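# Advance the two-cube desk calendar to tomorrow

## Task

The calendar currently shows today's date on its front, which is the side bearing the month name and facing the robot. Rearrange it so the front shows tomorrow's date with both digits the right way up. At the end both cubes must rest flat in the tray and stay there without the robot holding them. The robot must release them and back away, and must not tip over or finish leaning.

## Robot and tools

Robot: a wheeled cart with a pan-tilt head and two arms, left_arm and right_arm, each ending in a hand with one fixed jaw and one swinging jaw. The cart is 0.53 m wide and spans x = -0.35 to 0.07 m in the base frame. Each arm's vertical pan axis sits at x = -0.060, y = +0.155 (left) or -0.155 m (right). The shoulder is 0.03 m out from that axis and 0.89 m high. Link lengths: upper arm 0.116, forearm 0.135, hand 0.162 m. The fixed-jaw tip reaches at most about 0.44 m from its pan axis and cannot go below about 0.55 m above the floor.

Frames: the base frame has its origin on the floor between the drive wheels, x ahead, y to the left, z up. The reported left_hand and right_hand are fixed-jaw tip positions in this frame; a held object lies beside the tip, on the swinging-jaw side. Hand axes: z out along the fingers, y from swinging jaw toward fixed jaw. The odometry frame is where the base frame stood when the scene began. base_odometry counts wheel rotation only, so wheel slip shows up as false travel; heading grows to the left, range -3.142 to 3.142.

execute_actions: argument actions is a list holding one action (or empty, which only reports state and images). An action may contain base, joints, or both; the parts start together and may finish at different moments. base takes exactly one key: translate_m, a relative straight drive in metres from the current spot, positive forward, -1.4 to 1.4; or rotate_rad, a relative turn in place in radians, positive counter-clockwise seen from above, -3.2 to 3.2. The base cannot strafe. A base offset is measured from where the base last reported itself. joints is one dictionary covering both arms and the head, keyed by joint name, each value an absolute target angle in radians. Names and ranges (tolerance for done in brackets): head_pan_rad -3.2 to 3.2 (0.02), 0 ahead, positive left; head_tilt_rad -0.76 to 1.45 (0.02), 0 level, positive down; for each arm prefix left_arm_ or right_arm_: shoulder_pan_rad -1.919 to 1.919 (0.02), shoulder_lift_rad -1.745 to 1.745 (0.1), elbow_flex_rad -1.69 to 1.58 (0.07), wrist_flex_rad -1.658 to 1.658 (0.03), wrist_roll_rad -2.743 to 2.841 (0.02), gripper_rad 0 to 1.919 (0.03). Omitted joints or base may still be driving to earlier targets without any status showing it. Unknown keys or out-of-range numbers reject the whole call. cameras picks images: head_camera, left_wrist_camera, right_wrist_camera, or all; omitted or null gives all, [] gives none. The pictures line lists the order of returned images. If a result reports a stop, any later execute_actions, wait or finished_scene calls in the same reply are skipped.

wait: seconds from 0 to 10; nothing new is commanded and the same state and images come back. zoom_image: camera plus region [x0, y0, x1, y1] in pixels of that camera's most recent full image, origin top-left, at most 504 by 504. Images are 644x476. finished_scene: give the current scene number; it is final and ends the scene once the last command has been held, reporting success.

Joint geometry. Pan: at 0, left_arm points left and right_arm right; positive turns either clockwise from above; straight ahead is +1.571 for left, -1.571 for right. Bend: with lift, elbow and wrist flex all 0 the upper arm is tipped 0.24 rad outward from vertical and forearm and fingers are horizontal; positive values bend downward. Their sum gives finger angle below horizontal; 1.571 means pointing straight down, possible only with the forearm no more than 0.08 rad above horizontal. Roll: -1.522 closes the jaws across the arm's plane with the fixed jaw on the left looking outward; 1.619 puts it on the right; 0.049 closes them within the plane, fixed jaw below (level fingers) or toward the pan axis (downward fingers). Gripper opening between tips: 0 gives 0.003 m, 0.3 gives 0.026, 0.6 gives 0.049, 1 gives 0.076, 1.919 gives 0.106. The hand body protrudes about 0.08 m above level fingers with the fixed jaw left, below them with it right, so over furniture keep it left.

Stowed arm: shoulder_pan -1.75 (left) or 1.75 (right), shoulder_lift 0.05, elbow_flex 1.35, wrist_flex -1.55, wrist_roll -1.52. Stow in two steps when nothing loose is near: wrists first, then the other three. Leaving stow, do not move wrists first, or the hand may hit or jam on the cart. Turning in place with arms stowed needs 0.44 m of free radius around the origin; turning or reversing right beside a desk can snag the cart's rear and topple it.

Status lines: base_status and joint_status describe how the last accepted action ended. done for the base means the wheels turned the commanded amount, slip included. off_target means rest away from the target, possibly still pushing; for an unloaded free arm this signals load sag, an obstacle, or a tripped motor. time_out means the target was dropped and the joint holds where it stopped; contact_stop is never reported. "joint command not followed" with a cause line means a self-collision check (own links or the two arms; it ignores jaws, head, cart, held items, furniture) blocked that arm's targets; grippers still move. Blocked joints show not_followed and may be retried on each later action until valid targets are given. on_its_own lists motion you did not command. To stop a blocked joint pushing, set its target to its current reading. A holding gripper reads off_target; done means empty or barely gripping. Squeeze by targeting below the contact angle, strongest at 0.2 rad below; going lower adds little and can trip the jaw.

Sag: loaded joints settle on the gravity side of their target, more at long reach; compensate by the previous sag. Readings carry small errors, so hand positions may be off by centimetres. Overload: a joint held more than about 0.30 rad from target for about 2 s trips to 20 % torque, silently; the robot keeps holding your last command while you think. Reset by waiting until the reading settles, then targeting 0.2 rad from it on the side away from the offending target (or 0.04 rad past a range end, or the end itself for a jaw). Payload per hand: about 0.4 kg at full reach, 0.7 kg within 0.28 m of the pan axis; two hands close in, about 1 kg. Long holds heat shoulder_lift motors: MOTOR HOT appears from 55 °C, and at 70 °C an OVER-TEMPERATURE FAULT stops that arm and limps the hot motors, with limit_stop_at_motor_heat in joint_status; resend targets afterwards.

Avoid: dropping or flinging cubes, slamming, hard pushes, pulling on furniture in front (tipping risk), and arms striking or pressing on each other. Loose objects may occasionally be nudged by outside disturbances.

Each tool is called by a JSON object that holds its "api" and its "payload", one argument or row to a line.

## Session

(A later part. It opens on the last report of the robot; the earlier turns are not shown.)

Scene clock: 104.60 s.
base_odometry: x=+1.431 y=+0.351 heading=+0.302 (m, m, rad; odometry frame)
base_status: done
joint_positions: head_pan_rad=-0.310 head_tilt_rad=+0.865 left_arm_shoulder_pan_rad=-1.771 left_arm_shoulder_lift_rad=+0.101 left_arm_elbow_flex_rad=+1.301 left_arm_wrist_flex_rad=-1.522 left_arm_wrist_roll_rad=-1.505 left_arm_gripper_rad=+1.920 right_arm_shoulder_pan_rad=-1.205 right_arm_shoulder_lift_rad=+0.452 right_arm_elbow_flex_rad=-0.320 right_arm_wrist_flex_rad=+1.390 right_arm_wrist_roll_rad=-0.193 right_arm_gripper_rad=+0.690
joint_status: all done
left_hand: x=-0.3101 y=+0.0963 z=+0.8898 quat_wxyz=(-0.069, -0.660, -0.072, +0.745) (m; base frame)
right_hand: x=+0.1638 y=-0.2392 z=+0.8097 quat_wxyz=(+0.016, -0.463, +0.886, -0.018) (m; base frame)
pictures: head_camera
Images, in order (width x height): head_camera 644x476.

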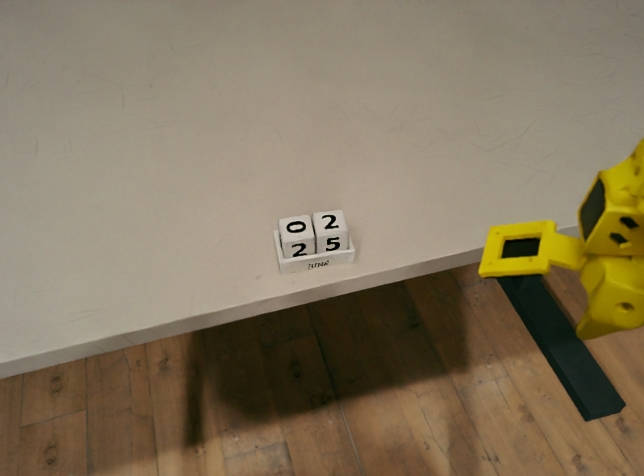

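{"api": "execute_actions", "payload": {
  "actions": [
    {"base":{"translate_m":0.146},"joints":{"right_arm_shoulder_pan_rad":-1.755}}
  ],
  "cameras": ["right_wrist_camera"]
}}

{"api": "execute_actions", "payload": {
  "actions": [
    {"joints":{"right_arm_wrist_flex_rad":1.065,"right_arm_shoulder_lift_rad":0.74,"right_arm_elbow_flex_rad":-0.29}}
  ],
  "cameras": ["right_wrist_camera"]
}}

{"api": "execute_actions", "payload": {
  "actions": [
    {"joints":{"right_arm_gripper_rad":0.2}}
  ],
  "cameras": []
}}

{"api": "execute_actions", "payload": {
  "actions": [
    {"joints":{"right_arm_wrist_flex_rad":1.3,"right_arm_shoulder_lift_rad":0.5,"right_arm_elbow_flex_rad":-0.35}}
  ],
  "cameras": []
}}

{"api": "execute_actions", "payload": {
  "actions": [
    {"joints":{"right_arm_wrist_flex_rad":-1.65,"right_arm_shoulder_lift_rad":1.3,"right_arm_elbow_flex_rad":-1.65,"right_arm_wrist_roll_rad":-1.52,"head_pan_rad":-0.6,"head_tilt_rad":0.4}}
  ],
  "cameras": ["head_camera","right_wrist_camera"]
}}

Scene clock: 121.77 s.
base_odometry: x=+1.570 y=+0.395 heading=+0.302 (m, m, rad; odometry frame)
base_status: done
joint_positions: head_pan_rad=-0.310 head_tilt_rad=+0.865 left_arm_shoulder_pan_rad=-1.771 left_arm_shoulder_lift_rad=+0.101 left_arm_elbow_flex_rad=+1.301 left_arm_wrist_flex_rad=-1.522 left_arm_wrist_roll_rad=-1.505 left_arm_gripper_rad=+1.920 right_arm_shoulder_pan_rad=-1.750 right_arm_shoulder_lift_rad=+0.452 right_arm_elbow_flex_rad=-0.320 right_arm_wrist_flex_rad=+1.390 right_arm_wrist_roll_rad=-0.193 right_arm_gripper_rad=+0.690
joint_status: all done
left_hand: x=-0.3101 y=+0.0963 z=+0.8898 quat_wxyz=(-0.069, -0.660, -0.072, +0.745) (m; base frame)
right_hand: x=+0.1751 y=-0.1110 z=+0.8097 quat_wxyz=(+0.020, -0.684, +0.729, -0.013) (m; base frame)
pictures: right_wrist_camera
Images, in order (width x height): right_wrist_camera 644x476.

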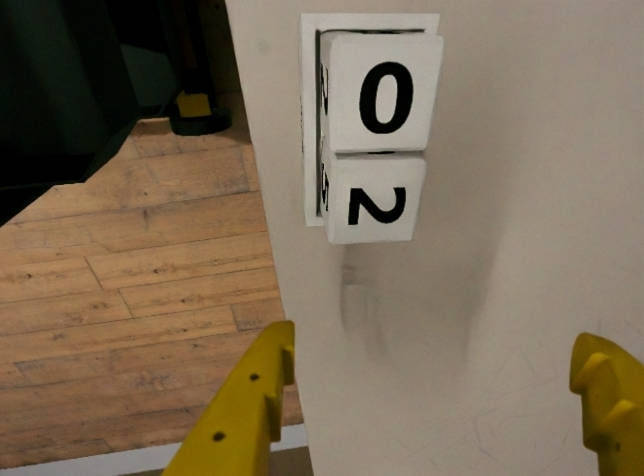

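Scene clock: 122.77 s.
base_odometry: x=+1.570 y=+0.395 heading=+0.302 (m, m, rad; odometry frame)
base_status: not commanded
joint_positions: head_pan_rad=-0.310 head_tilt_rad=+0.865 left_arm_shoulder_pan_rad=-1.771 left_arm_shoulder_lift_rad=+0.101 left_arm_elbow_flex_rad=+1.301 left_arm_wrist_flex_rad=-1.522 left_arm_wrist_roll_rad=-1.505 left_arm_gripper_rad=+1.920 right_arm_shoulder_pan_rad=-1.750 right_arm_shoulder_lift_rad=+0.749 right_arm_elbow_flex_rad=-0.287 right_arm_wrist_flex_rad=+1.078 right_arm_wrist_roll_rad=-0.193 right_arm_gripper_rad=+0.690
joint_status: all done
left_hand: x=-0.3101 y=+0.0963 z=+0.8898 quat_wxyz=(-0.069, -0.660, -0.072, +0.745) (m; base frame)
right_hand: x=+0.1837 y=-0.1095 z=+0.7412 quat_wxyz=(+0.013, -0.684, +0.729, -0.008) (m; base frame)
pictures: right_wrist_camera
Images, in order (width x height): right_wrist_camera 644x476.

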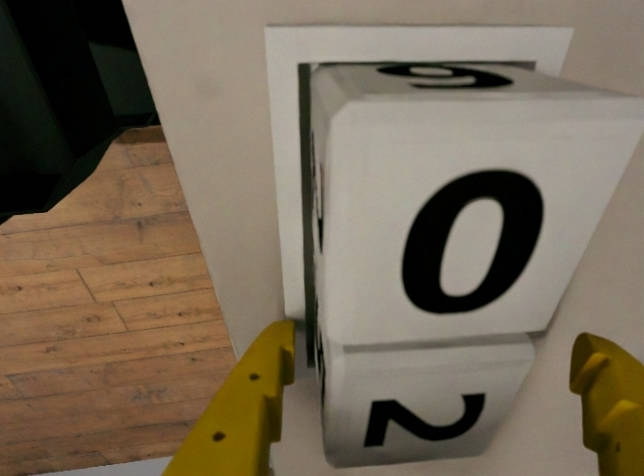

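Scene clock: 123.57 s.
base_odometry: x=+1.570 y=+0.395 heading=+0.302 (m, m, rad; odometry frame)
base_status: not commanded
joint_positions: head_pan_rad=-0.310 head_tilt_rad=+0.865 left_arm_shoulder_pan_rad=-1.771 left_arm_shoulder_lift_rad=+0.101 left_arm_elbow_flex_rad=+1.301 left_arm_wrist_flex_rad=-1.522 left_arm_wrist_roll_rad=-1.505 left_arm_gripper_rad=+1.920 right_arm_shoulder_pan_rad=-1.750 right_arm_shoulder_lift_rad=+0.749 right_arm_elbow_flex_rad=-0.287 right_arm_wrist_flex_rad=+1.076 right_arm_wrist_roll_rad=-0.193 right_arm_gripper_rad=+0.365
joint_status: right_arm_gripper_rad off_target (ended at +0.365, target +0.200)
left_hand: x=-0.3101 y=+0.0963 z=+0.8898 quat_wxyz=(-0.069, -0.660, -0.072, +0.745) (m; base frame)
right_hand: x=+0.1840 y=-0.1094 z=+0.7412 quat_wxyz=(+0.014, -0.684, +0.729, -0.009) (m; base frame)
pictures: none
No camera images: the call's "cameras" was empty. Leave "cameras" out to get every camera's image.

Scene clock: 124.50 s.
base_odometry: x=+1.570 y=+0.395 heading=+0.302 (m, m, rad; odometry frame)
base_status: not commanded
joint_positions: head_pan_rad=-0.310 head_tilt_rad=+0.865 left_arm_shoulder_pan_rad=-1.771 left_arm_shoulder_lift_rad=+0.101 left_arm_elbow_flex_rad=+1.301 left_arm_wrist_flex_rad=-1.522 left_arm_wrist_roll_rad=-1.505 left_arm_gripper_rad=+1.920 right_arm_shoulder_pan_rad=-1.750 right_arm_shoulder_lift_rad=+0.556 right_arm_elbow_flex_rad=-0.320 right_arm_wrist_flex_rad=+1.291 right_arm_wrist_roll_rad=-0.193 right_arm_gripper_rad=+0.365
joint_status: all done
left_hand: x=-0.3101 y=+0.0963 z=+0.8898 quat_wxyz=(-0.069, -0.660, -0.072, +0.745) (m; base frame)
right_hand: x=+0.1811 y=-0.1099 z=+0.7875 quat_wxyz=(+0.018, -0.684, +0.729, -0.012) (m; base frame)
pictures: none
No camera images: the call's "cameras" was empty. Leave "cameras" out to get every camera's image.

Scene clock: 127.17 s.
base_odometry: x=+1.570 y=+0.395 heading=+0.302 (m, m, rad; odometry frame)
base_status: not commanded
joint_positions: head_pan_rad=-0.590 head_tilt_rad=+0.413 left_arm_shoulder_pan_rad=-1.771 left_arm_shoulder_lift_rad=+0.101 left_arm_elbow_flex_rad=+1.301 left_arm_wrist_flex_rad=-1.522 left_arm_wrist_roll_rad=-1.505 left_arm_gripper_rad=+1.920 right_arm_shoulder_pan_rad=-1.750 right_arm_shoulder_lift_rad=+1.322 right_arm_elbow_flex_rad=-1.623 right_arm_wrist_flex_rad=-1.622 right_arm_wrist_roll_rad=-1.512 right_arm_gripper_rad=+0.365
joint_status: all done
joint sent to its limit — the command would take right_arm_wrist_flex_rad past its lower limit, so that joint was sent only as far as its limit.
left_hand: x=-0.3101 y=+0.0963 z=+0.8898 quat_wxyz=(-0.069, -0.660, -0.072, +0.745) (m; base frame)
right_hand: x=+0.1535 y=-0.1086 z=+1.0904 quat_wxyz=(+0.981, +0.017, -0.175, +0.083) (m; base frame)
pictures: head_camera, right_wrist_camera
Images, in order (width x height): head_camera 644x476, right_wrist_camera 644x476.

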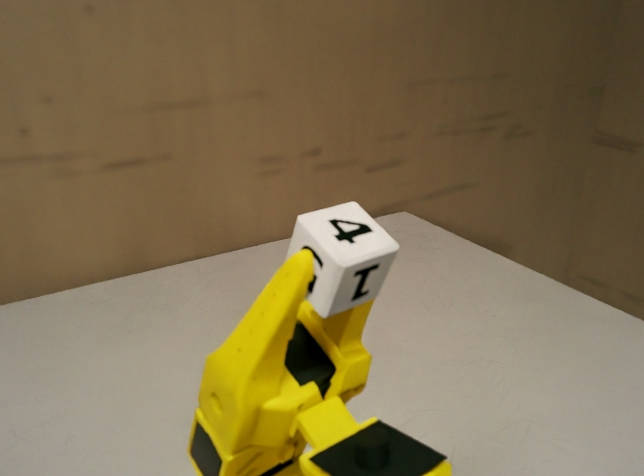

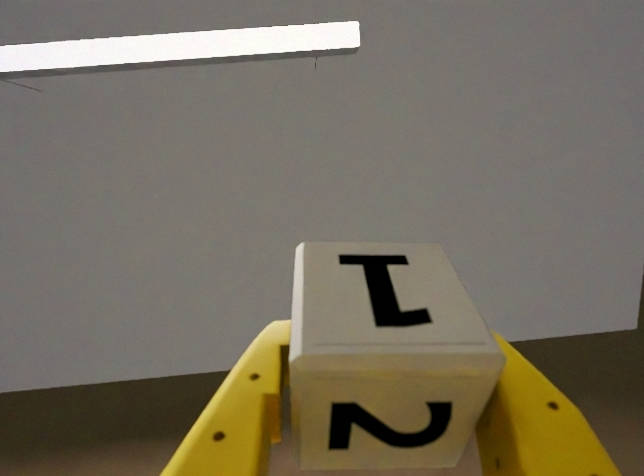

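{"api": "zoom_image", "payload": {
  "camera": "head_camera",
  "region": [280, 190, 420, 320]
}}

Region (280, 190, 420, 320) of head_camera's 644x476 image, scaled by 3.600; it fills the top 468 rows of this view, and the rest is white.

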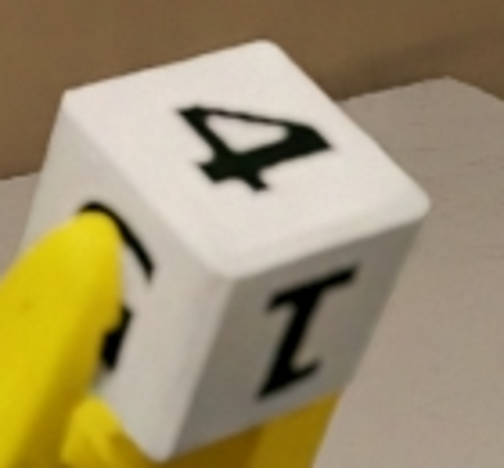

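{"api": "execute_actions", "payload": {
  "actions": [
    {"base":{"translate_m":0.02},"joints":{"right_arm_shoulder_pan_rad":-1.4,"right_arm_wrist_flex_rad":1.3,"right_arm_shoulder_lift_rad":0.5,"right_arm_elbow_flex_rad":-0.35,"right_arm_wrist_roll_rad":0.11,"head_tilt_rad":1.0}}
  ],
  "cameras": []
}}

{"api": "execute_actions", "payload": {
  "actions": [
    {"joints":{"right_arm_wrist_flex_rad":1.01,"right_arm_shoulder_lift_rad":0.785,"right_arm_elbow_flex_rad":-0.29}}
  ],
  "cameras": []
}}

{"api": "execute_actions", "payload": {
  "actions": [
    {"joints":{"right_arm_gripper_rad":0.7}}
  ],
  "cameras": []
}}

{"api": "execute_actions", "payload": {
  "actions": [
    {"joints":{"right_arm_wrist_flex_rad":1.22,"right_arm_shoulder_lift_rad":0.58,"right_arm_elbow_flex_rad":-0.32}}
  ],
  "cameras": []
}}

{"api": "execute_actions", "payload": {
  "actions": [
    {"base":{"translate_m":0.006},"joints":{"right_arm_shoulder_pan_rad":-1.465,"right_arm_wrist_roll_rad":-1.53}}
  ],
  "cameras": ["right_wrist_camera"]
}}

{"api": "execute_actions", "payload": {
  "actions": [
    {"joints":{"right_arm_wrist_flex_rad":1.01,"right_arm_shoulder_lift_rad":0.785,"right_arm_elbow_flex_rad":-0.29}}
  ],
  "cameras": ["head_camera","right_wrist_camera"]
}}

Scene clock: 146.93 s.
base_odometry: x=+1.590 y=+0.401 heading=+0.302 (m, m, rad; odometry frame)
base_status: done
joint_positions: head_pan_rad=-0.590 head_tilt_rad=+0.995 left_arm_shoulder_pan_rad=-1.771 left_arm_shoulder_lift_rad=+0.101 left_arm_elbow_flex_rad=+1.301 left_arm_wrist_flex_rad=-1.522 left_arm_wrist_roll_rad=-1.505 left_arm_gripper_rad=+1.920 right_arm_shoulder_pan_rad=-1.406 right_arm_shoulder_lift_rad=+0.558 right_arm_elbow_flex_rad=-0.338 right_arm_wrist_flex_rad=+1.291 right_arm_wrist_roll_rad=+0.101 right_arm_gripper_rad=+0.365
joint_status: all done
left_hand: x=-0.3101 y=+0.0963 z=+0.8898 quat_wxyz=(-0.069, -0.660, -0.072, +0.745) (m; base frame)
right_hand: x=+0.1848 y=-0.1966 z=+0.7897 quat_wxyz=(+0.019, -0.666, +0.745, -0.024) (m; base frame)
pictures: none
No camera images: the call's "cameras" was empty. Leave "cameras" out to get every camera's image.

Scene clock: 147.90 s.
base_odometry: x=+1.590 y=+0.401 heading=+0.302 (m, m, rad; odometry frame)
base_status: not commanded
joint_positions: head_pan_rad=-0.590 head_tilt_rad=+0.995 left_arm_shoulder_pan_rad=-1.771 left_arm_shoulder_lift_rad=+0.101 left_arm_elbow_flex_rad=+1.301 left_arm_wrist_flex_rad=-1.522 left_arm_wrist_roll_rad=-1.505 left_arm_gripper_rad=+1.920 right_arm_shoulder_pan_rad=-1.406 right_arm_shoulder_lift_rad=+0.794 right_arm_elbow_flex_rad=-0.286 right_arm_wrist_flex_rad=+1.024 right_arm_wrist_roll_rad=+0.101 right_arm_gripper_rad=+0.365
joint_status: all done
left_hand: x=-0.3101 y=+0.0963 z=+0.8898 quat_wxyz=(-0.069, -0.660, -0.072, +0.745) (m; base frame)
right_hand: x=+0.1855 y=-0.1967 z=+0.7311 quat_wxyz=(+0.012, -0.666, +0.746, -0.015) (m; base frame)
pictures: none
No camera images: the call's "cameras" was empty. Leave "cameras" out to get every camera's image.

Scene clock: 148.70 s.
base_odometry: x=+1.590 y=+0.401 heading=+0.302 (m, m, rad; odometry frame)
base_status: not commanded
joint_positions: head_pan_rad=-0.590 head_tilt_rad=+0.995 left_arm_shoulder_pan_rad=-1.771 left_arm_shoulder_lift_rad=+0.101 left_arm_elbow_flex_rad=+1.301 left_arm_wrist_flex_rad=-1.522 left_arm_wrist_roll_rad=-1.505 left_arm_gripper_rad=+1.920 right_arm_shoulder_pan_rad=-1.406 right_arm_shoulder_lift_rad=+0.795 right_arm_elbow_flex_rad=-0.286 right_arm_wrist_flex_rad=+1.021 right_arm_wrist_roll_rad=+0.101 right_arm_gripper_rad=+0.689
joint_status: all done
left_hand: x=-0.3101 y=+0.0963 z=+0.8898 quat_wxyz=(-0.069, -0.660, -0.072, +0.745) (m; base frame)
right_hand: x=+0.1858 y=-0.1967 z=+0.7308 quat_wxyz=(+0.013, -0.666, +0.745, -0.016) (m; base frame)
pictures: none
No camera images: the call's "cameras" was empty. Leave "cameras" out to get every camera's image.

Scene clock: 149.60 s.
base_odometry: x=+1.590 y=+0.401 heading=+0.302 (m, m, rad; odometry frame)
base_status: not commanded
joint_positions: head_pan_rad=-0.590 head_tilt_rad=+0.995 left_arm_shoulder_pan_rad=-1.771 left_arm_shoulder_lift_rad=+0.101 left_arm_elbow_flex_rad=+1.301 left_arm_wrist_flex_rad=-1.522 left_arm_wrist_roll_rad=-1.505 left_arm_gripper_rad=+1.920 right_arm_shoulder_pan_rad=-1.406 right_arm_shoulder_lift_rad=+0.634 right_arm_elbow_flex_rad=-0.292 right_arm_wrist_flex_rad=+1.209 right_arm_wrist_roll_rad=+0.101 right_arm_gripper_rad=+0.690
joint_status: all done
left_hand: x=-0.3101 y=+0.0963 z=+0.8898 quat_wxyz=(-0.069, -0.660, -0.072, +0.745) (m; base frame)
right_hand: x=+0.1802 y=-0.1958 z=+0.7670 quat_wxyz=(+0.006, -0.666, +0.746, -0.007) (m; base frame)
pictures: none
No camera images: the call's "cameras" was empty. Leave "cameras" out to get every camera's image.

Scene clock: 151.60 s.
base_odometry: x=+1.596 y=+0.403 heading=+0.302 (m, m, rad; odometry frame)
base_status: done
joint_positions: head_pan_rad=-0.590 head_tilt_rad=+0.995 left_arm_shoulder_pan_rad=-1.771 left_arm_shoulder_lift_rad=+0.101 left_arm_elbow_flex_rad=+1.301 left_arm_wrist_flex_rad=-1.522 left_arm_wrist_roll_rad=-1.505 left_arm_gripper_rad=+1.920 right_arm_shoulder_pan_rad=-1.460 right_arm_shoulder_lift_rad=+0.633 right_arm_elbow_flex_rad=-0.292 right_arm_wrist_flex_rad=+1.211 right_arm_wrist_roll_rad=-1.520 right_arm_gripper_rad=+0.690
joint_status: all done
left_hand: x=-0.3101 y=+0.0963 z=+0.8898 quat_wxyz=(-0.069, -0.660, -0.072, +0.745) (m; base frame)
right_hand: x=+0.1905 y=-0.1752 z=+0.7675 quat_wxyz=(+0.009, +0.055, +0.998, -0.001) (m; base frame)
pictures: right_wrist_camera
Images, in order (width x height): right_wrist_camera 644x476.

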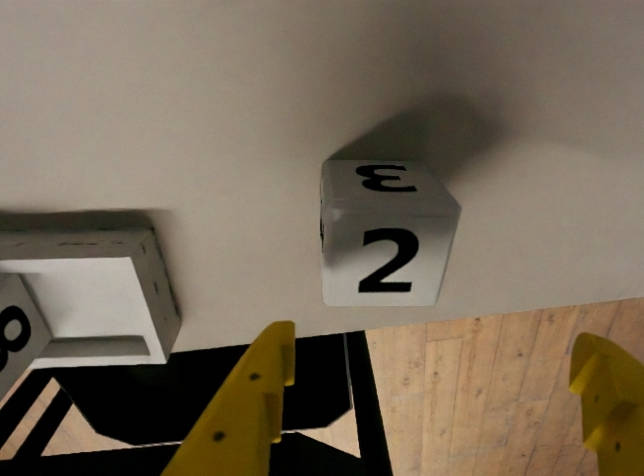

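Scene clock: 152.50 s.
base_odometry: x=+1.596 y=+0.403 heading=+0.302 (m, m, rad; odometry frame)
base_status: not commanded
joint_positions: head_pan_rad=-0.590 head_tilt_rad=+0.995 left_arm_shoulder_pan_rad=-1.771 left_arm_shoulder_lift_rad=+0.101 left_arm_elbow_flex_rad=+1.301 left_arm_wrist_flex_rad=-1.522 left_arm_wrist_roll_rad=-1.505 left_arm_gripper_rad=+1.920 right_arm_shoulder_pan_rad=-1.460 right_arm_shoulder_lift_rad=+0.797 right_arm_elbow_flex_rad=-0.287 right_arm_wrist_flex_rad=+1.021 right_arm_wrist_roll_rad=-1.520 right_arm_gripper_rad=+0.690
joint_status: all done
left_hand: x=-0.3101 y=+0.0963 z=+0.8898 quat_wxyz=(-0.069, -0.660, -0.072, +0.745) (m; base frame)
right_hand: x=+0.1963 y=-0.1758 z=+0.7310 quat_wxyz=(+0.020, +0.055, +0.998, -0.001) (m; base frame)
pictures: head_camera, right_wrist_camera
Images, in order (width x height): head_camera 644x476, right_wrist_camera 644x476.

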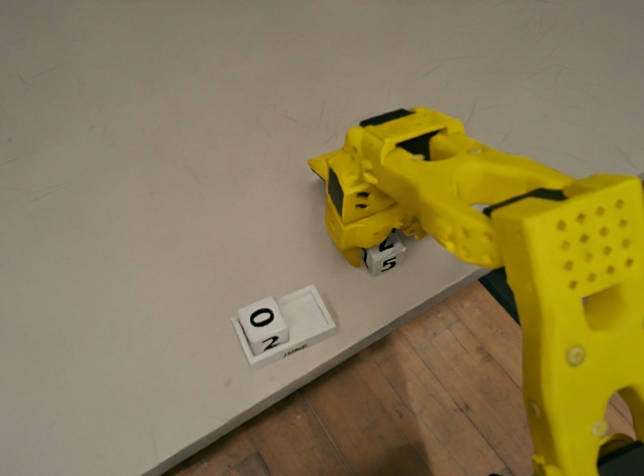

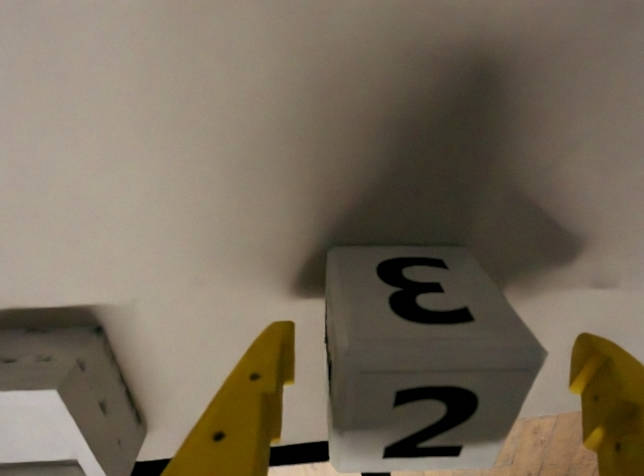

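{"api": "execute_actions", "payload": {
  "actions": [
    {"joints":{"right_arm_gripper_rad":0.2}}
  ],
  "cameras": []
}}

{"api": "execute_actions", "payload": {
  "actions": [
    {"joints":{"right_arm_wrist_flex_rad":0.3,"right_arm_shoulder_lift_rad":0.6}}
  ],
  "cameras": []
}}

{"api": "execute_actions", "payload": {
  "actions": [
    {"base":{"translate_m":-0.07},"joints":{"right_arm_shoulder_pan_rad":-1.05,"right_arm_wrist_flex_rad":-0.9,"right_arm_shoulder_lift_rad":1.45,"right_arm_elbow_flex_rad":-0.5,"head_pan_rad":-0.9,"head_tilt_rad":0.85}}
  ],
  "cameras": ["head_camera","right_wrist_camera"]
}}

Scene clock: 168.07 s.
base_odometry: x=+1.596 y=+0.403 heading=+0.302 (m, m, rad; odometry frame)
base_status: not commanded
joint_positions: head_pan_rad=-0.590 head_tilt_rad=+0.995 left_arm_shoulder_pan_rad=-1.771 left_arm_shoulder_lift_rad=+0.101 left_arm_elbow_flex_rad=+1.301 left_arm_wrist_flex_rad=-1.522 left_arm_wrist_roll_rad=-1.505 left_arm_gripper_rad=+1.920 right_arm_shoulder_pan_rad=-1.460 right_arm_shoulder_lift_rad=+0.797 right_arm_elbow_flex_rad=-0.287 right_arm_wrist_flex_rad=+1.021 right_arm_wrist_roll_rad=-1.520 right_arm_gripper_rad=+0.365
joint_status: right_arm_gripper_rad off_target (ended at +0.365, target +0.200)
left_hand: x=-0.3101 y=+0.0963 z=+0.8898 quat_wxyz=(-0.069, -0.660, -0.072, +0.745) (m; base frame)
right_hand: x=+0.1963 y=-0.1758 z=+0.7310 quat_wxyz=(+0.020, +0.055, +0.998, -0.001) (m; base frame)
pictures: none
No camera images: the call's "cameras" was empty. Leave "cameras" out to get every camera's image.

Scene clock: 169.33 s.
base_odometry: x=+1.596 y=+0.403 heading=+0.302 (m, m, rad; odometry frame)
base_status: not commanded
joint_positions: head_pan_rad=-0.590 head_tilt_rad=+0.995 left_arm_shoulder_pan_rad=-1.771 left_arm_shoulder_lift_rad=+0.101 left_arm_elbow_flex_rad=+1.301 left_arm_wrist_flex_rad=-1.522 left_arm_wrist_roll_rad=-1.505 left_arm_gripper_rad=+1.920 right_arm_shoulder_pan_rad=-1.460 right_arm_shoulder_lift_rad=+0.662 right_arm_elbow_flex_rad=-0.281 right_arm_wrist_flex_rad=+0.321 right_arm_wrist_roll_rad=-1.520 right_arm_gripper_rad=+0.365
joint_status: all done
left_hand: x=-0.3101 y=+0.0963 z=+0.8898 quat_wxyz=(-0.069, -0.660, -0.072, +0.745) (m; base frame)
right_hand: x=+0.3098 y=-0.1885 z=+0.8164 quat_wxyz=(+0.420, +0.049, +0.906, -0.024) (m; base frame)
pictures: none
No camera images: the call's "cameras" was empty. Leave "cameras" out to get every camera's image.

Scene clock: 170.90 s.
base_odometry: x=+1.529 y=+0.382 heading=+0.302 (m, m, rad; odometry frame)
base_status: done
joint_positions: head_pan_rad=-0.890 head_tilt_rad=+0.865 left_arm_shoulder_pan_rad=-1.771 left_arm_shoulder_lift_rad=+0.101 left_arm_elbow_flex_rad=+1.301 left_arm_wrist_flex_rad=-1.522 left_arm_wrist_roll_rad=-1.505 left_arm_gripper_rad=+1.920 right_arm_shoulder_pan_rad=-1.055 right_arm_shoulder_lift_rad=+1.467 right_arm_elbow_flex_rad=-0.488 right_arm_wrist_flex_rad=-0.878 right_arm_wrist_roll_rad=-1.522 right_arm_gripper_rad=+0.365
joint_status: all done
left_hand: x=-0.3101 y=+0.0963 z=+0.8898 quat_wxyz=(-0.069, -0.660, -0.072, +0.745) (m; base frame)
right_hand: x=+0.2782 y=-0.3381 z=+0.7523 quat_wxyz=(+0.648, +0.189, +0.717, -0.171) (m; base frame)
pictures: head_camera, right_wrist_camera
Images, in order (width x height): head_camera 644x476, right_wrist_camera 644x476.

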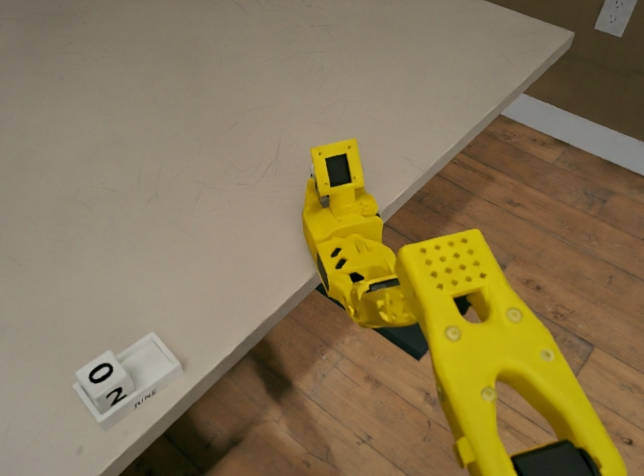

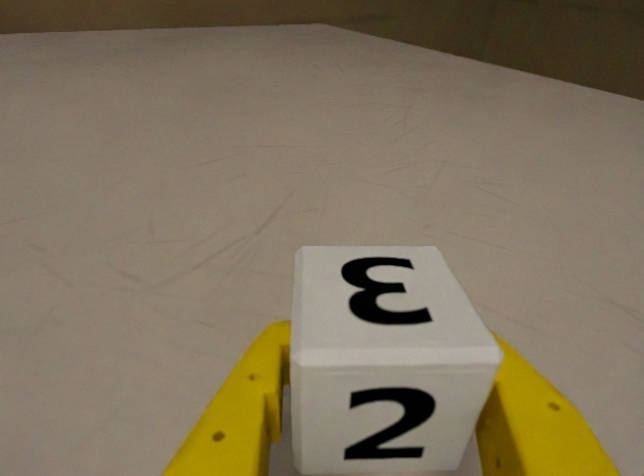

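Lower through the wrist to sense contact.

{"api": "execute_actions", "payload": {
  "actions": [
    {"joints":{"right_arm_wrist_flex_rad":-0.73}}
  ],
  "cameras": ["right_wrist_camera"]
}}

Scene clock: 174.03 s.
base_odometry: x=+1.529 y=+0.382 heading=+0.302 (m, m, rad; odometry frame)
base_status: not commanded
joint_positions: head_pan_rad=-0.890 head_tilt_rad=+0.865 left_arm_shoulder_pan_rad=-1.771 left_arm_shoulder_lift_rad=+0.101 left_arm_elbow_flex_rad=+1.301 left_arm_wrist_flex_rad=-1.522 left_arm_wrist_roll_rad=-1.505 left_arm_gripper_rad=+1.920 right_arm_shoulder_pan_rad=-1.055 right_arm_shoulder_lift_rad=+1.467 right_arm_elbow_flex_rad=-0.488 right_arm_wrist_flex_rad=-0.739 right_arm_wrist_roll_rad=-1.522 right_arm_gripper_rad=+0.365
joint_status: all done
left_hand: x=-0.3101 y=+0.0963 z=+0.8898 quat_wxyz=(-0.069, -0.660, -0.072, +0.745) (m; base frame)
right_hand: x=+0.2749 y=-0.3362 z=+0.7303 quat_wxyz=(+0.597, +0.201, +0.761, -0.158) (m; base frame)
pictures: right_wrist_camera
Images, in order (width x height): right_wrist_camera 644x476.

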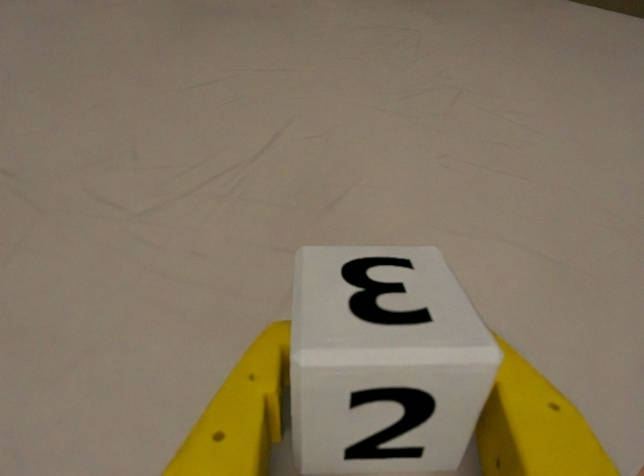

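{"api": "execute_actions", "payload": {
  "actions": [
    {"joints":{"right_arm_shoulder_lift_rad":1.52,"right_arm_wrist_flex_rad":-0.8}}
  ],
  "cameras": ["head_camera","right_wrist_camera"]
}}

Scene clock: 177.30 s.
base_odometry: x=+1.529 y=+0.382 heading=+0.302 (m, m, rad; odometry frame)
base_status: not commanded
joint_positions: head_pan_rad=-0.890 head_tilt_rad=+0.865 left_arm_shoulder_pan_rad=-1.771 left_arm_shoulder_lift_rad=+0.101 left_arm_elbow_flex_rad=+1.301 left_arm_wrist_flex_rad=-1.522 left_arm_wrist_roll_rad=-1.505 left_arm_gripper_rad=+1.920 right_arm_shoulder_pan_rad=-1.055 right_arm_shoulder_lift_rad=+1.507 right_arm_elbow_flex_rad=-0.501 right_arm_wrist_flex_rad=-0.799 right_arm_wrist_roll_rad=-1.522 right_arm_gripper_rad=+0.365
joint_status: all done
left_hand: x=-0.3101 y=+0.0963 z=+0.8898 quat_wxyz=(-0.069, -0.660, -0.072, +0.745) (m; base frame)
right_hand: x=+0.2726 y=-0.3349 z=+0.7286 quat_wxyz=(+0.609, +0.198, +0.751, -0.161) (m; base frame)
pictures: head_camera, right_wrist_camera
Images, in order (width x height): head_camera 644x476, right_wrist_camera 644x476.

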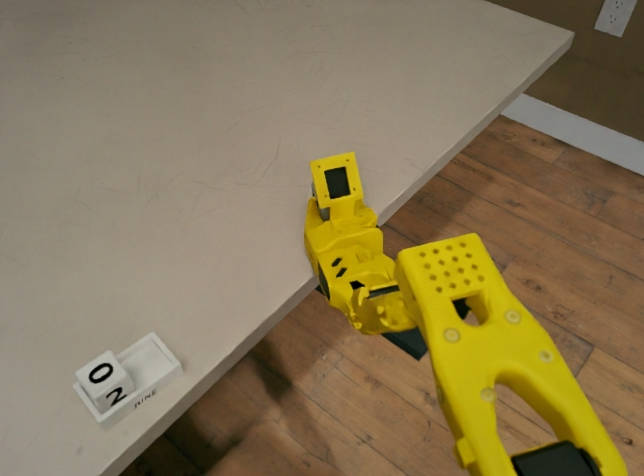

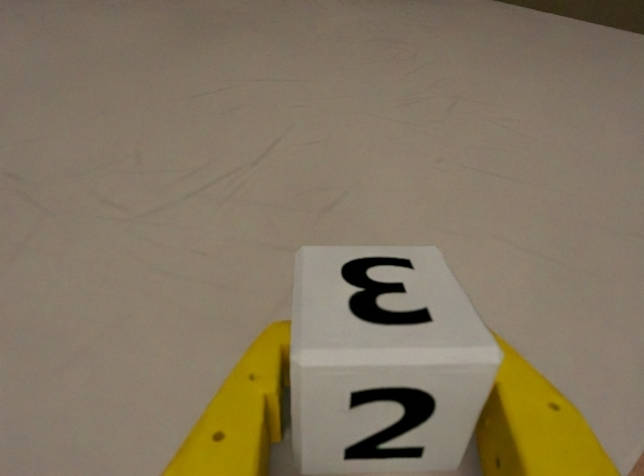

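{"api": "execute_actions", "payload": {
  "actions": [
    {"joints":{"right_arm_wrist_flex_rad":-1.0}}
  ],
  "cameras": []
}}

{"api": "execute_actions", "payload": {
  "actions": [
    {"base":{"translate_m":-0.04},"joints":{"right_arm_shoulder_pan_rad":-1.3}}
  ],
  "cameras": []
}}

{"api": "execute_actions", "payload": {
  "actions": [
    {"joints":{"right_arm_wrist_flex_rad":-0.8}}
  ],
  "cameras": ["head_camera"]
}}

{"api": "execute_actions", "payload": {
  "actions": [
    {"joints":{"right_arm_gripper_rad":0.8}}
  ],
  "cameras": ["right_wrist_camera"]
}}

{"api": "execute_actions", "payload": {
  "actions": [
    {"joints":{"right_arm_shoulder_lift_rad":0.4,"right_arm_elbow_flex_rad":-0.35,"right_arm_wrist_flex_rad":0}}
  ],
  "cameras": ["head_camera"]
}}

Scene clock: 189.30 s.
base_odometry: x=+1.529 y=+0.382 heading=+0.302 (m, m, rad; odometry frame)
base_status: not commanded
joint_positions: head_pan_rad=-0.890 head_tilt_rad=+0.865 left_arm_shoulder_pan_rad=-1.771 left_arm_shoulder_lift_rad=+0.101 left_arm_elbow_flex_rad=+1.301 left_arm_wrist_flex_rad=-1.522 left_arm_wrist_roll_rad=-1.505 left_arm_gripper_rad=+1.920 right_arm_shoulder_pan_rad=-1.055 right_arm_shoulder_lift_rad=+1.535 right_arm_elbow_flex_rad=-0.496 right_arm_wrist_flex_rad=-0.978 right_arm_wrist_roll_rad=-1.522 right_arm_gripper_rad=+0.365
joint_status: all done
left_hand: x=-0.3101 y=+0.0963 z=+0.8898 quat_wxyz=(-0.069, -0.660, -0.072, +0.745) (m; base frame)
right_hand: x=+0.2717 y=-0.3344 z=+0.7464 quat_wxyz=(+0.663, +0.186, +0.704, -0.175) (m; base frame)
pictures: none
No camera images: the call's "cameras" was empty. Leave "cameras" out to get every camera's image.

Scene clock: 190.27 s.
base_odometry: x=+1.491 y=+0.370 heading=+0.301 (m, m, rad; odometry frame)
base_status: done
joint_positions: head_pan_rad=-0.890 head_tilt_rad=+0.865 left_arm_shoulder_pan_rad=-1.771 left_arm_shoulder_lift_rad=+0.101 left_arm_elbow_flex_rad=+1.301 left_arm_wrist_flex_rad=-1.522 left_arm_wrist_roll_rad=-1.505 left_arm_gripper_rad=+1.920 right_arm_shoulder_pan_rad=-1.295 right_arm_shoulder_lift_rad=+1.536 right_arm_elbow_flex_rad=-0.496 right_arm_wrist_flex_rad=-0.978 right_arm_wrist_roll_rad=-1.522 right_arm_gripper_rad=+0.365
joint_status: all done
left_hand: x=-0.3101 y=+0.0963 z=+0.8898 quat_wxyz=(-0.069, -0.660, -0.072, +0.745) (m; base frame)
right_hand: x=+0.3047 y=-0.2500 z=+0.7459 quat_wxyz=(+0.678, +0.100, +0.722, -0.094) (m; base frame)
pictures: none
No camera images: the call's "cameras" was empty. Leave "cameras" out to get every camera's image.

Scene clock: 191.10 s.
base_odometry: x=+1.491 y=+0.370 heading=+0.301 (m, m, rad; odometry frame)
base_status: not commanded
joint_positions: head_pan_rad=-0.890 head_tilt_rad=+0.865 left_arm_shoulder_pan_rad=-1.771 left_arm_shoulder_lift_rad=+0.101 left_arm_elbow_flex_rad=+1.301 left_arm_wrist_flex_rad=-1.522 left_arm_wrist_roll_rad=-1.505 left_arm_gripper_rad=+1.920 right_arm_shoulder_pan_rad=-1.295 right_arm_shoulder_lift_rad=+1.526 right_arm_elbow_flex_rad=-0.501 right_arm_wrist_flex_rad=-0.834 right_arm_wrist_roll_rad=-1.522 right_arm_gripper_rad=+0.365
joint_status: right_arm_wrist_flex_rad off_target (ended at -0.834, target -0.800)
left_hand: x=-0.3101 y=+0.0963 z=+0.8898 quat_wxyz=(-0.069, -0.660, -0.072, +0.745) (m; base frame)
right_hand: x=+0.3041 y=-0.2498 z=+0.7278 quat_wxyz=(+0.630, +0.106, +0.764, -0.087) (m; base frame)
pictures: head_camera
Images, in order (width x height): head_camera 644x476.

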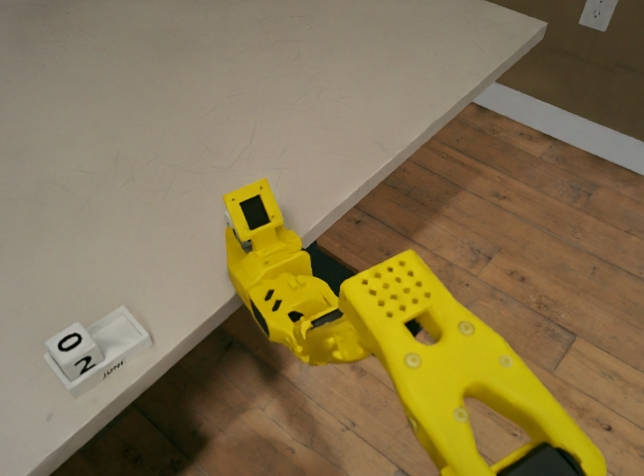

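Scene clock: 191.93 s.
base_odometry: x=+1.491 y=+0.370 heading=+0.301 (m, m, rad; odometry frame)
base_status: not commanded
joint_positions: head_pan_rad=-0.890 head_tilt_rad=+0.865 left_arm_shoulder_pan_rad=-1.771 left_arm_shoulder_lift_rad=+0.101 left_arm_elbow_flex_rad=+1.301 left_arm_wrist_flex_rad=-1.522 left_arm_wrist_roll_rad=-1.505 left_arm_gripper_rad=+1.920 right_arm_shoulder_pan_rad=-1.295 right_arm_shoulder_lift_rad=+1.533 right_arm_elbow_flex_rad=-0.498 right_arm_wrist_flex_rad=-0.805 right_arm_wrist_roll_rad=-1.522 right_arm_gripper_rad=+0.789
joint_status: all done
left_hand: x=-0.3101 y=+0.0963 z=+0.8898 quat_wxyz=(-0.069, -0.660, -0.072, +0.745) (m; base frame)
right_hand: x=+0.3014 y=-0.2491 z=+0.7198 quat_wxyz=(+0.615, +0.107, +0.777, -0.085) (m; base frame)
pictures: right_wrist_camera
Images, in order (width x height): right_wrist_camera 644x476.

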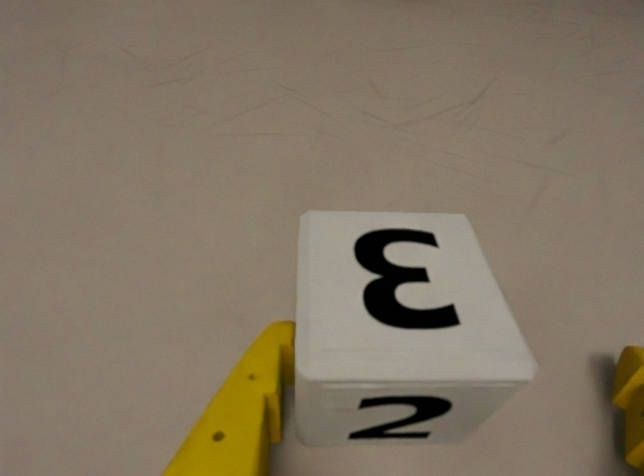

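Scene clock: 193.37 s.
base_odometry: x=+1.491 y=+0.370 heading=+0.301 (m, m, rad; odometry frame)
base_status: not commanded
joint_positions: head_pan_rad=-0.890 head_tilt_rad=+0.865 left_arm_shoulder_pan_rad=-1.771 left_arm_shoulder_lift_rad=+0.101 left_arm_elbow_flex_rad=+1.301 left_arm_wrist_flex_rad=-1.522 left_arm_wrist_roll_rad=-1.505 left_arm_gripper_rad=+1.920 right_arm_shoulder_pan_rad=-1.295 right_arm_shoulder_lift_rad=+0.458 right_arm_elbow_flex_rad=-0.341 right_arm_wrist_flex_rad=-0.005 right_arm_wrist_roll_rad=-1.522 right_arm_gripper_rad=+0.790
joint_status: all done
left_hand: x=-0.3101 y=+0.0963 z=+0.8898 quat_wxyz=(-0.069, -0.660, -0.072, +0.745) (m; base frame)
right_hand: x=+0.3264 y=-0.2561 z=+0.9539 quat_wxyz=(+0.660, +0.102, +0.738, -0.092) (m; base frame)
pictures: head_camera
Images, in order (width x height): head_camera 644x476.

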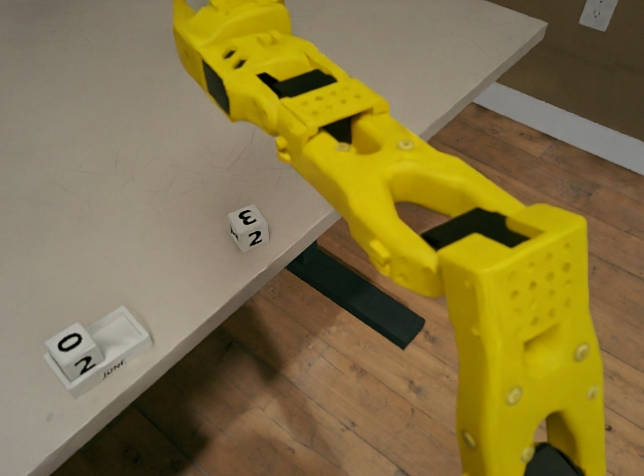

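{"api": "execute_actions", "payload": {
  "actions": [
    {"base":{"translate_m":0.145},"joints":{"right_arm_shoulder_pan_rad":-1.11,"right_arm_shoulder_lift_rad":0.6,"right_arm_elbow_flex_rad":-0.3,"right_arm_wrist_flex_rad":1.23,"right_arm_wrist_roll_rad":-2.74,"head_tilt_rad":1.05}}
  ],
  "cameras": ["head_camera","right_wrist_camera"]
}}

Scene clock: 200.93 s.
base_odometry: x=+1.629 y=+0.413 heading=+0.301 (m, m, rad; odometry frame)
base_status: done
joint_positions: head_pan_rad=-0.890 head_tilt_rad=+1.045 left_arm_shoulder_pan_rad=-1.771 left_arm_shoulder_lift_rad=+0.101 left_arm_elbow_flex_rad=+1.301 left_arm_wrist_flex_rad=-1.522 left_arm_wrist_roll_rad=-1.505 left_arm_gripper_rad=+1.920 right_arm_shoulder_pan_rad=-1.114 right_arm_shoulder_lift_rad=+0.614 right_arm_elbow_flex_rad=-0.290 right_arm_wrist_flex_rad=+1.220 right_arm_wrist_roll_rad=-2.732 right_arm_gripper_rad=+0.790
joint_status: all done
left_hand: x=-0.3101 y=+0.0963 z=+0.8898 quat_wxyz=(-0.069, -0.660, -0.072, +0.745) (m; base frame)
right_hand: x=+0.1740 y=-0.2667 z=+0.7715 quat_wxyz=(+0.012, +0.740, +0.673, +0.005) (m; base frame)
pictures: head_camera, right_wrist_camera
Images, in order (width x height): head_camera 644x476, right_wrist_camera 644x476.

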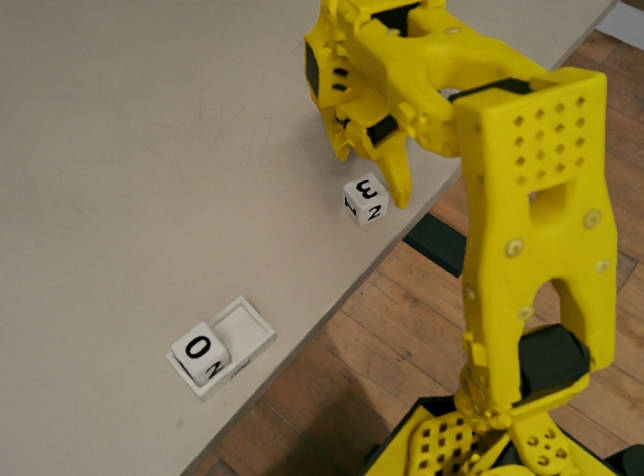

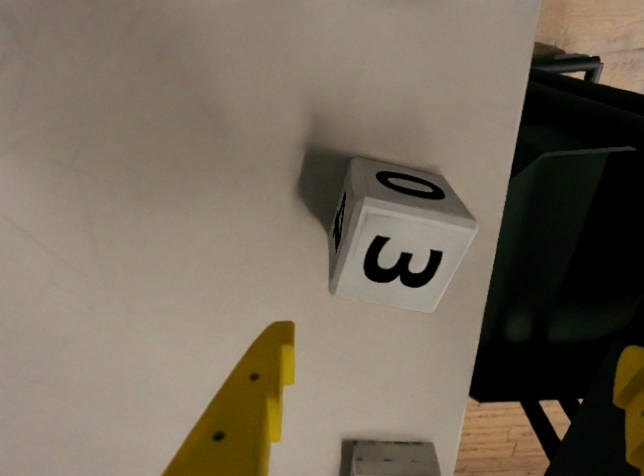

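{"api": "execute_actions", "payload": {
  "actions": [
    {"joints":{"right_arm_shoulder_pan_rad":-1.135,"right_arm_wrist_flex_rad":1.0,"right_arm_shoulder_lift_rad":0.785,"right_arm_elbow_flex_rad":-0.29}}
  ],
  "cameras": ["right_wrist_camera"]
}}

{"api": "execute_actions", "payload": {
  "actions": [
    {"joints":{"right_arm_gripper_rad":0.2}}
  ],
  "cameras": ["right_wrist_camera"]
}}

{"api": "execute_actions", "payload": {
  "actions": [
    {"joints":{"right_arm_wrist_flex_rad":1.3,"right_arm_shoulder_lift_rad":0.5,"right_arm_elbow_flex_rad":-0.35}}
  ],
  "cameras": []
}}

{"api": "execute_actions", "payload": {
  "actions": [
    {"base":{"translate_m":-0.058},"joints":{"right_arm_shoulder_pan_rad":-1.76,"right_arm_wrist_roll_rad":-0.185,"head_pan_rad":-0.5}}
  ],
  "cameras": ["right_wrist_camera"]
}}

Scene clock: 209.07 s.
base_odometry: x=+1.629 y=+0.413 heading=+0.301 (m, m, rad; odometry frame)
base_status: not commanded
joint_positions: head_pan_rad=-0.890 head_tilt_rad=+1.045 left_arm_shoulder_pan_rad=-1.771 left_arm_shoulder_lift_rad=+0.101 left_arm_elbow_flex_rad=+1.301 left_arm_wrist_flex_rad=-1.522 left_arm_wrist_roll_rad=-1.505 left_arm_gripper_rad=+1.920 right_arm_shoulder_pan_rad=-1.130 right_arm_shoulder_lift_rad=+0.795 right_arm_elbow_flex_rad=-0.287 right_arm_wrist_flex_rad=+1.012 right_arm_wrist_roll_rad=-2.732 right_arm_gripper_rad=+0.790
joint_status: all done
left_hand: x=-0.3101 y=+0.0963 z=+0.8898 quat_wxyz=(-0.069, -0.660, -0.072, +0.745) (m; base frame)
right_hand: x=+0.1820 y=-0.2661 z=+0.7318 quat_wxyz=(+0.024, +0.735, +0.678, +0.010) (m; base frame)
pictures: right_wrist_camera
Images, in order (width x height): right_wrist_camera 644x476.

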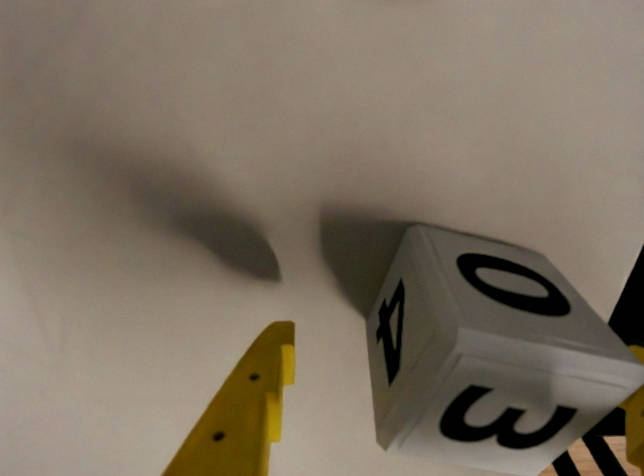

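Scene clock: 209.90 s.
base_odometry: x=+1.629 y=+0.413 heading=+0.301 (m, m, rad; odometry frame)
base_status: not commanded
joint_positions: head_pan_rad=-0.890 head_tilt_rad=+1.045 left_arm_shoulder_pan_rad=-1.771 left_arm_shoulder_lift_rad=+0.101 left_arm_elbow_flex_rad=+1.301 left_arm_wrist_flex_rad=-1.522 left_arm_wrist_roll_rad=-1.505 left_arm_gripper_rad=+1.920 right_arm_shoulder_pan_rad=-1.130 right_arm_shoulder_lift_rad=+0.795 right_arm_elbow_flex_rad=-0.287 right_arm_wrist_flex_rad=+1.012 right_arm_wrist_roll_rad=-2.732 right_arm_gripper_rad=+0.367
joint_status: right_arm_gripper_rad off_target (ended at +0.367, target +0.200)
left_hand: x=-0.3101 y=+0.0963 z=+0.8898 quat_wxyz=(-0.069, -0.660, -0.072, +0.745) (m; base frame)
right_hand: x=+0.1820 y=-0.2661 z=+0.7318 quat_wxyz=(+0.024, +0.735, +0.678, +0.010) (m; base frame)
pictures: right_wrist_camera
Images, in order (width x height): right_wrist_camera 644x476.

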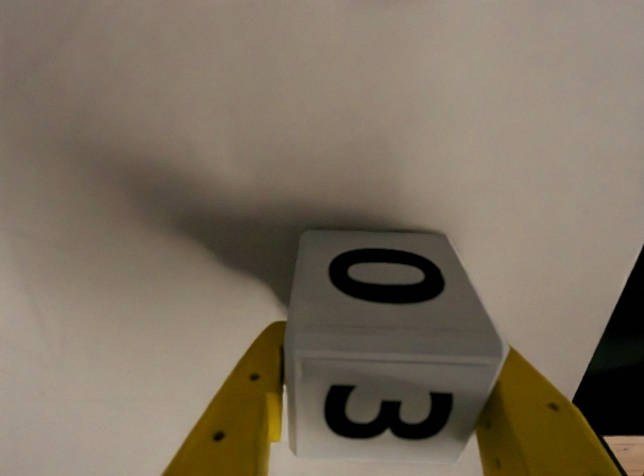

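Scene clock: 210.87 s.
base_odometry: x=+1.629 y=+0.413 heading=+0.301 (m, m, rad; odometry frame)
base_status: not commanded
joint_positions: head_pan_rad=-0.890 head_tilt_rad=+1.045 left_arm_shoulder_pan_rad=-1.771 left_arm_shoulder_lift_rad=+0.101 left_arm_elbow_flex_rad=+1.301 left_arm_wrist_flex_rad=-1.522 left_arm_wrist_roll_rad=-1.505 left_arm_gripper_rad=+1.920 right_arm_shoulder_pan_rad=-1.130 right_arm_shoulder_lift_rad=+0.556 right_arm_elbow_flex_rad=-0.320 right_arm_wrist_flex_rad=+1.289 right_arm_wrist_roll_rad=-2.732 right_arm_gripper_rad=+0.367
joint_status: all done
left_hand: x=-0.3101 y=+0.0963 z=+0.8898 quat_wxyz=(-0.069, -0.660, -0.072, +0.745) (m; base frame)
right_hand: x=+0.1768 y=-0.2636 z=+0.7882 quat_wxyz=(+0.021, +0.735, +0.678, +0.008) (m; base frame)
pictures: none
No camera images: the call's "cameras" was empty. Leave "cameras" out to get every camera's image.

Scene clock: 213.60 s.
base_odometry: x=+1.574 y=+0.396 heading=+0.302 (m, m, rad; odometry frame)
base_status: done
joint_positions: head_pan_rad=-0.510 head_tilt_rad=+1.045 left_arm_shoulder_pan_rad=-1.771 left_arm_shoulder_lift_rad=+0.101 left_arm_elbow_flex_rad=+1.301 left_arm_wrist_flex_rad=-1.522 left_arm_wrist_roll_rad=-1.505 left_arm_gripper_rad=+1.920 right_arm_shoulder_pan_rad=-1.754 right_arm_shoulder_lift_rad=+0.556 right_arm_elbow_flex_rad=-0.320 right_arm_wrist_flex_rad=+1.289 right_arm_wrist_roll_rad=-0.193 right_arm_gripper_rad=+0.367
joint_status: all done
left_hand: x=-0.3101 y=+0.0963 z=+0.8898 quat_wxyz=(-0.069, -0.660, -0.072, +0.745) (m; base frame)
right_hand: x=+0.1811 y=-0.1088 z=+0.7875 quat_wxyz=(+0.019, -0.686, +0.727, -0.012) (m; base frame)
pictures: right_wrist_camera
Images, in order (width x height): right_wrist_camera 644x476.

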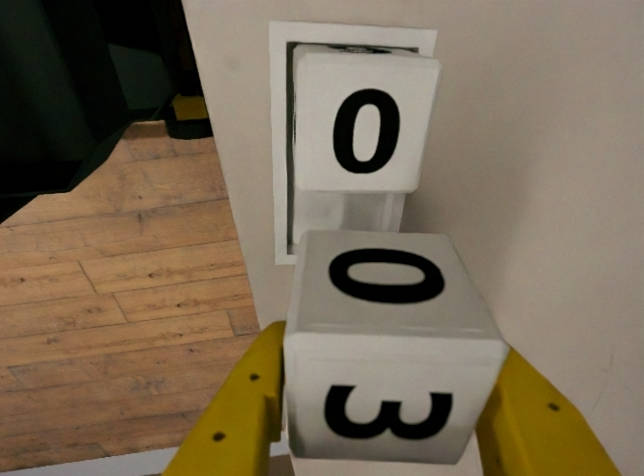

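{"api": "execute_actions", "payload": {
  "actions": [
    {"base":{"translate_m":-0.004},"joints":{"right_arm_shoulder_pan_rad":-1.725,"right_arm_wrist_flex_rad":1.115,"right_arm_shoulder_lift_rad":0.68,"right_arm_elbow_flex_rad":-0.29}}
  ],
  "cameras": ["head_camera","right_wrist_camera"]
}}

Scene clock: 221.17 s.
base_odometry: x=+1.570 y=+0.394 heading=+0.302 (m, m, rad; odometry frame)
base_status: done
joint_positions: head_pan_rad=-0.510 head_tilt_rad=+1.045 left_arm_shoulder_pan_rad=-1.771 left_arm_shoulder_lift_rad=+0.101 left_arm_elbow_flex_rad=+1.301 left_arm_wrist_flex_rad=-1.522 left_arm_wrist_roll_rad=-1.505 left_arm_gripper_rad=+1.920 right_arm_shoulder_pan_rad=-1.731 right_arm_shoulder_lift_rad=+0.691 right_arm_elbow_flex_rad=-0.286 right_arm_wrist_flex_rad=+1.128 right_arm_wrist_roll_rad=-0.193 right_arm_gripper_rad=+0.367
joint_status: all done
left_hand: x=-0.3101 y=+0.0963 z=+0.8898 quat_wxyz=(-0.069, -0.660, -0.072, +0.745) (m; base frame)
right_hand: x=+0.1846 y=-0.1139 z=+0.7538 quat_wxyz=(+0.016, -0.678, +0.735, -0.010) (m; base frame)
pictures: head_camera, right_wrist_camera
Images, in order (width x height): head_camera 644x476, right_wrist_camera 644x476.

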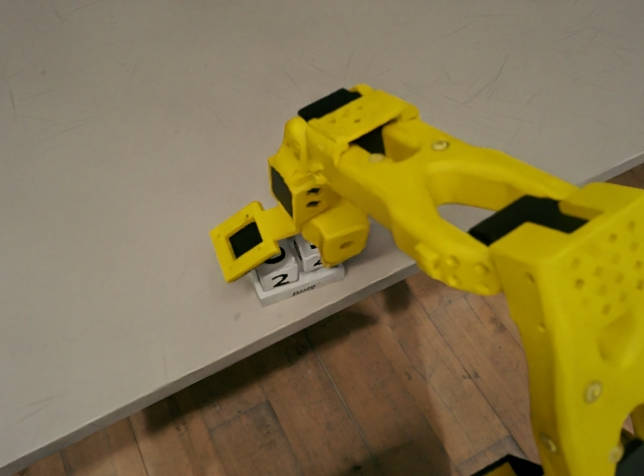

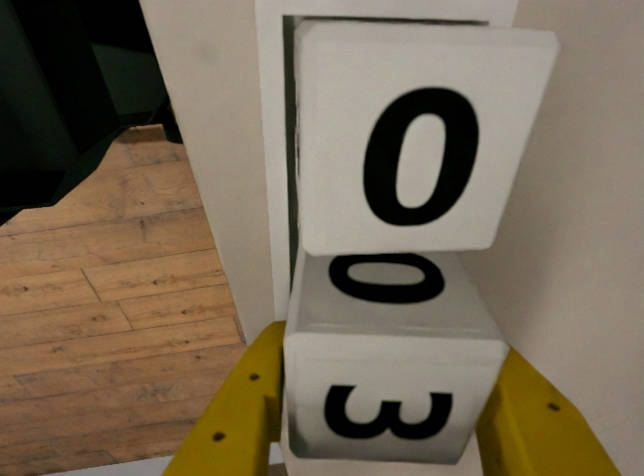

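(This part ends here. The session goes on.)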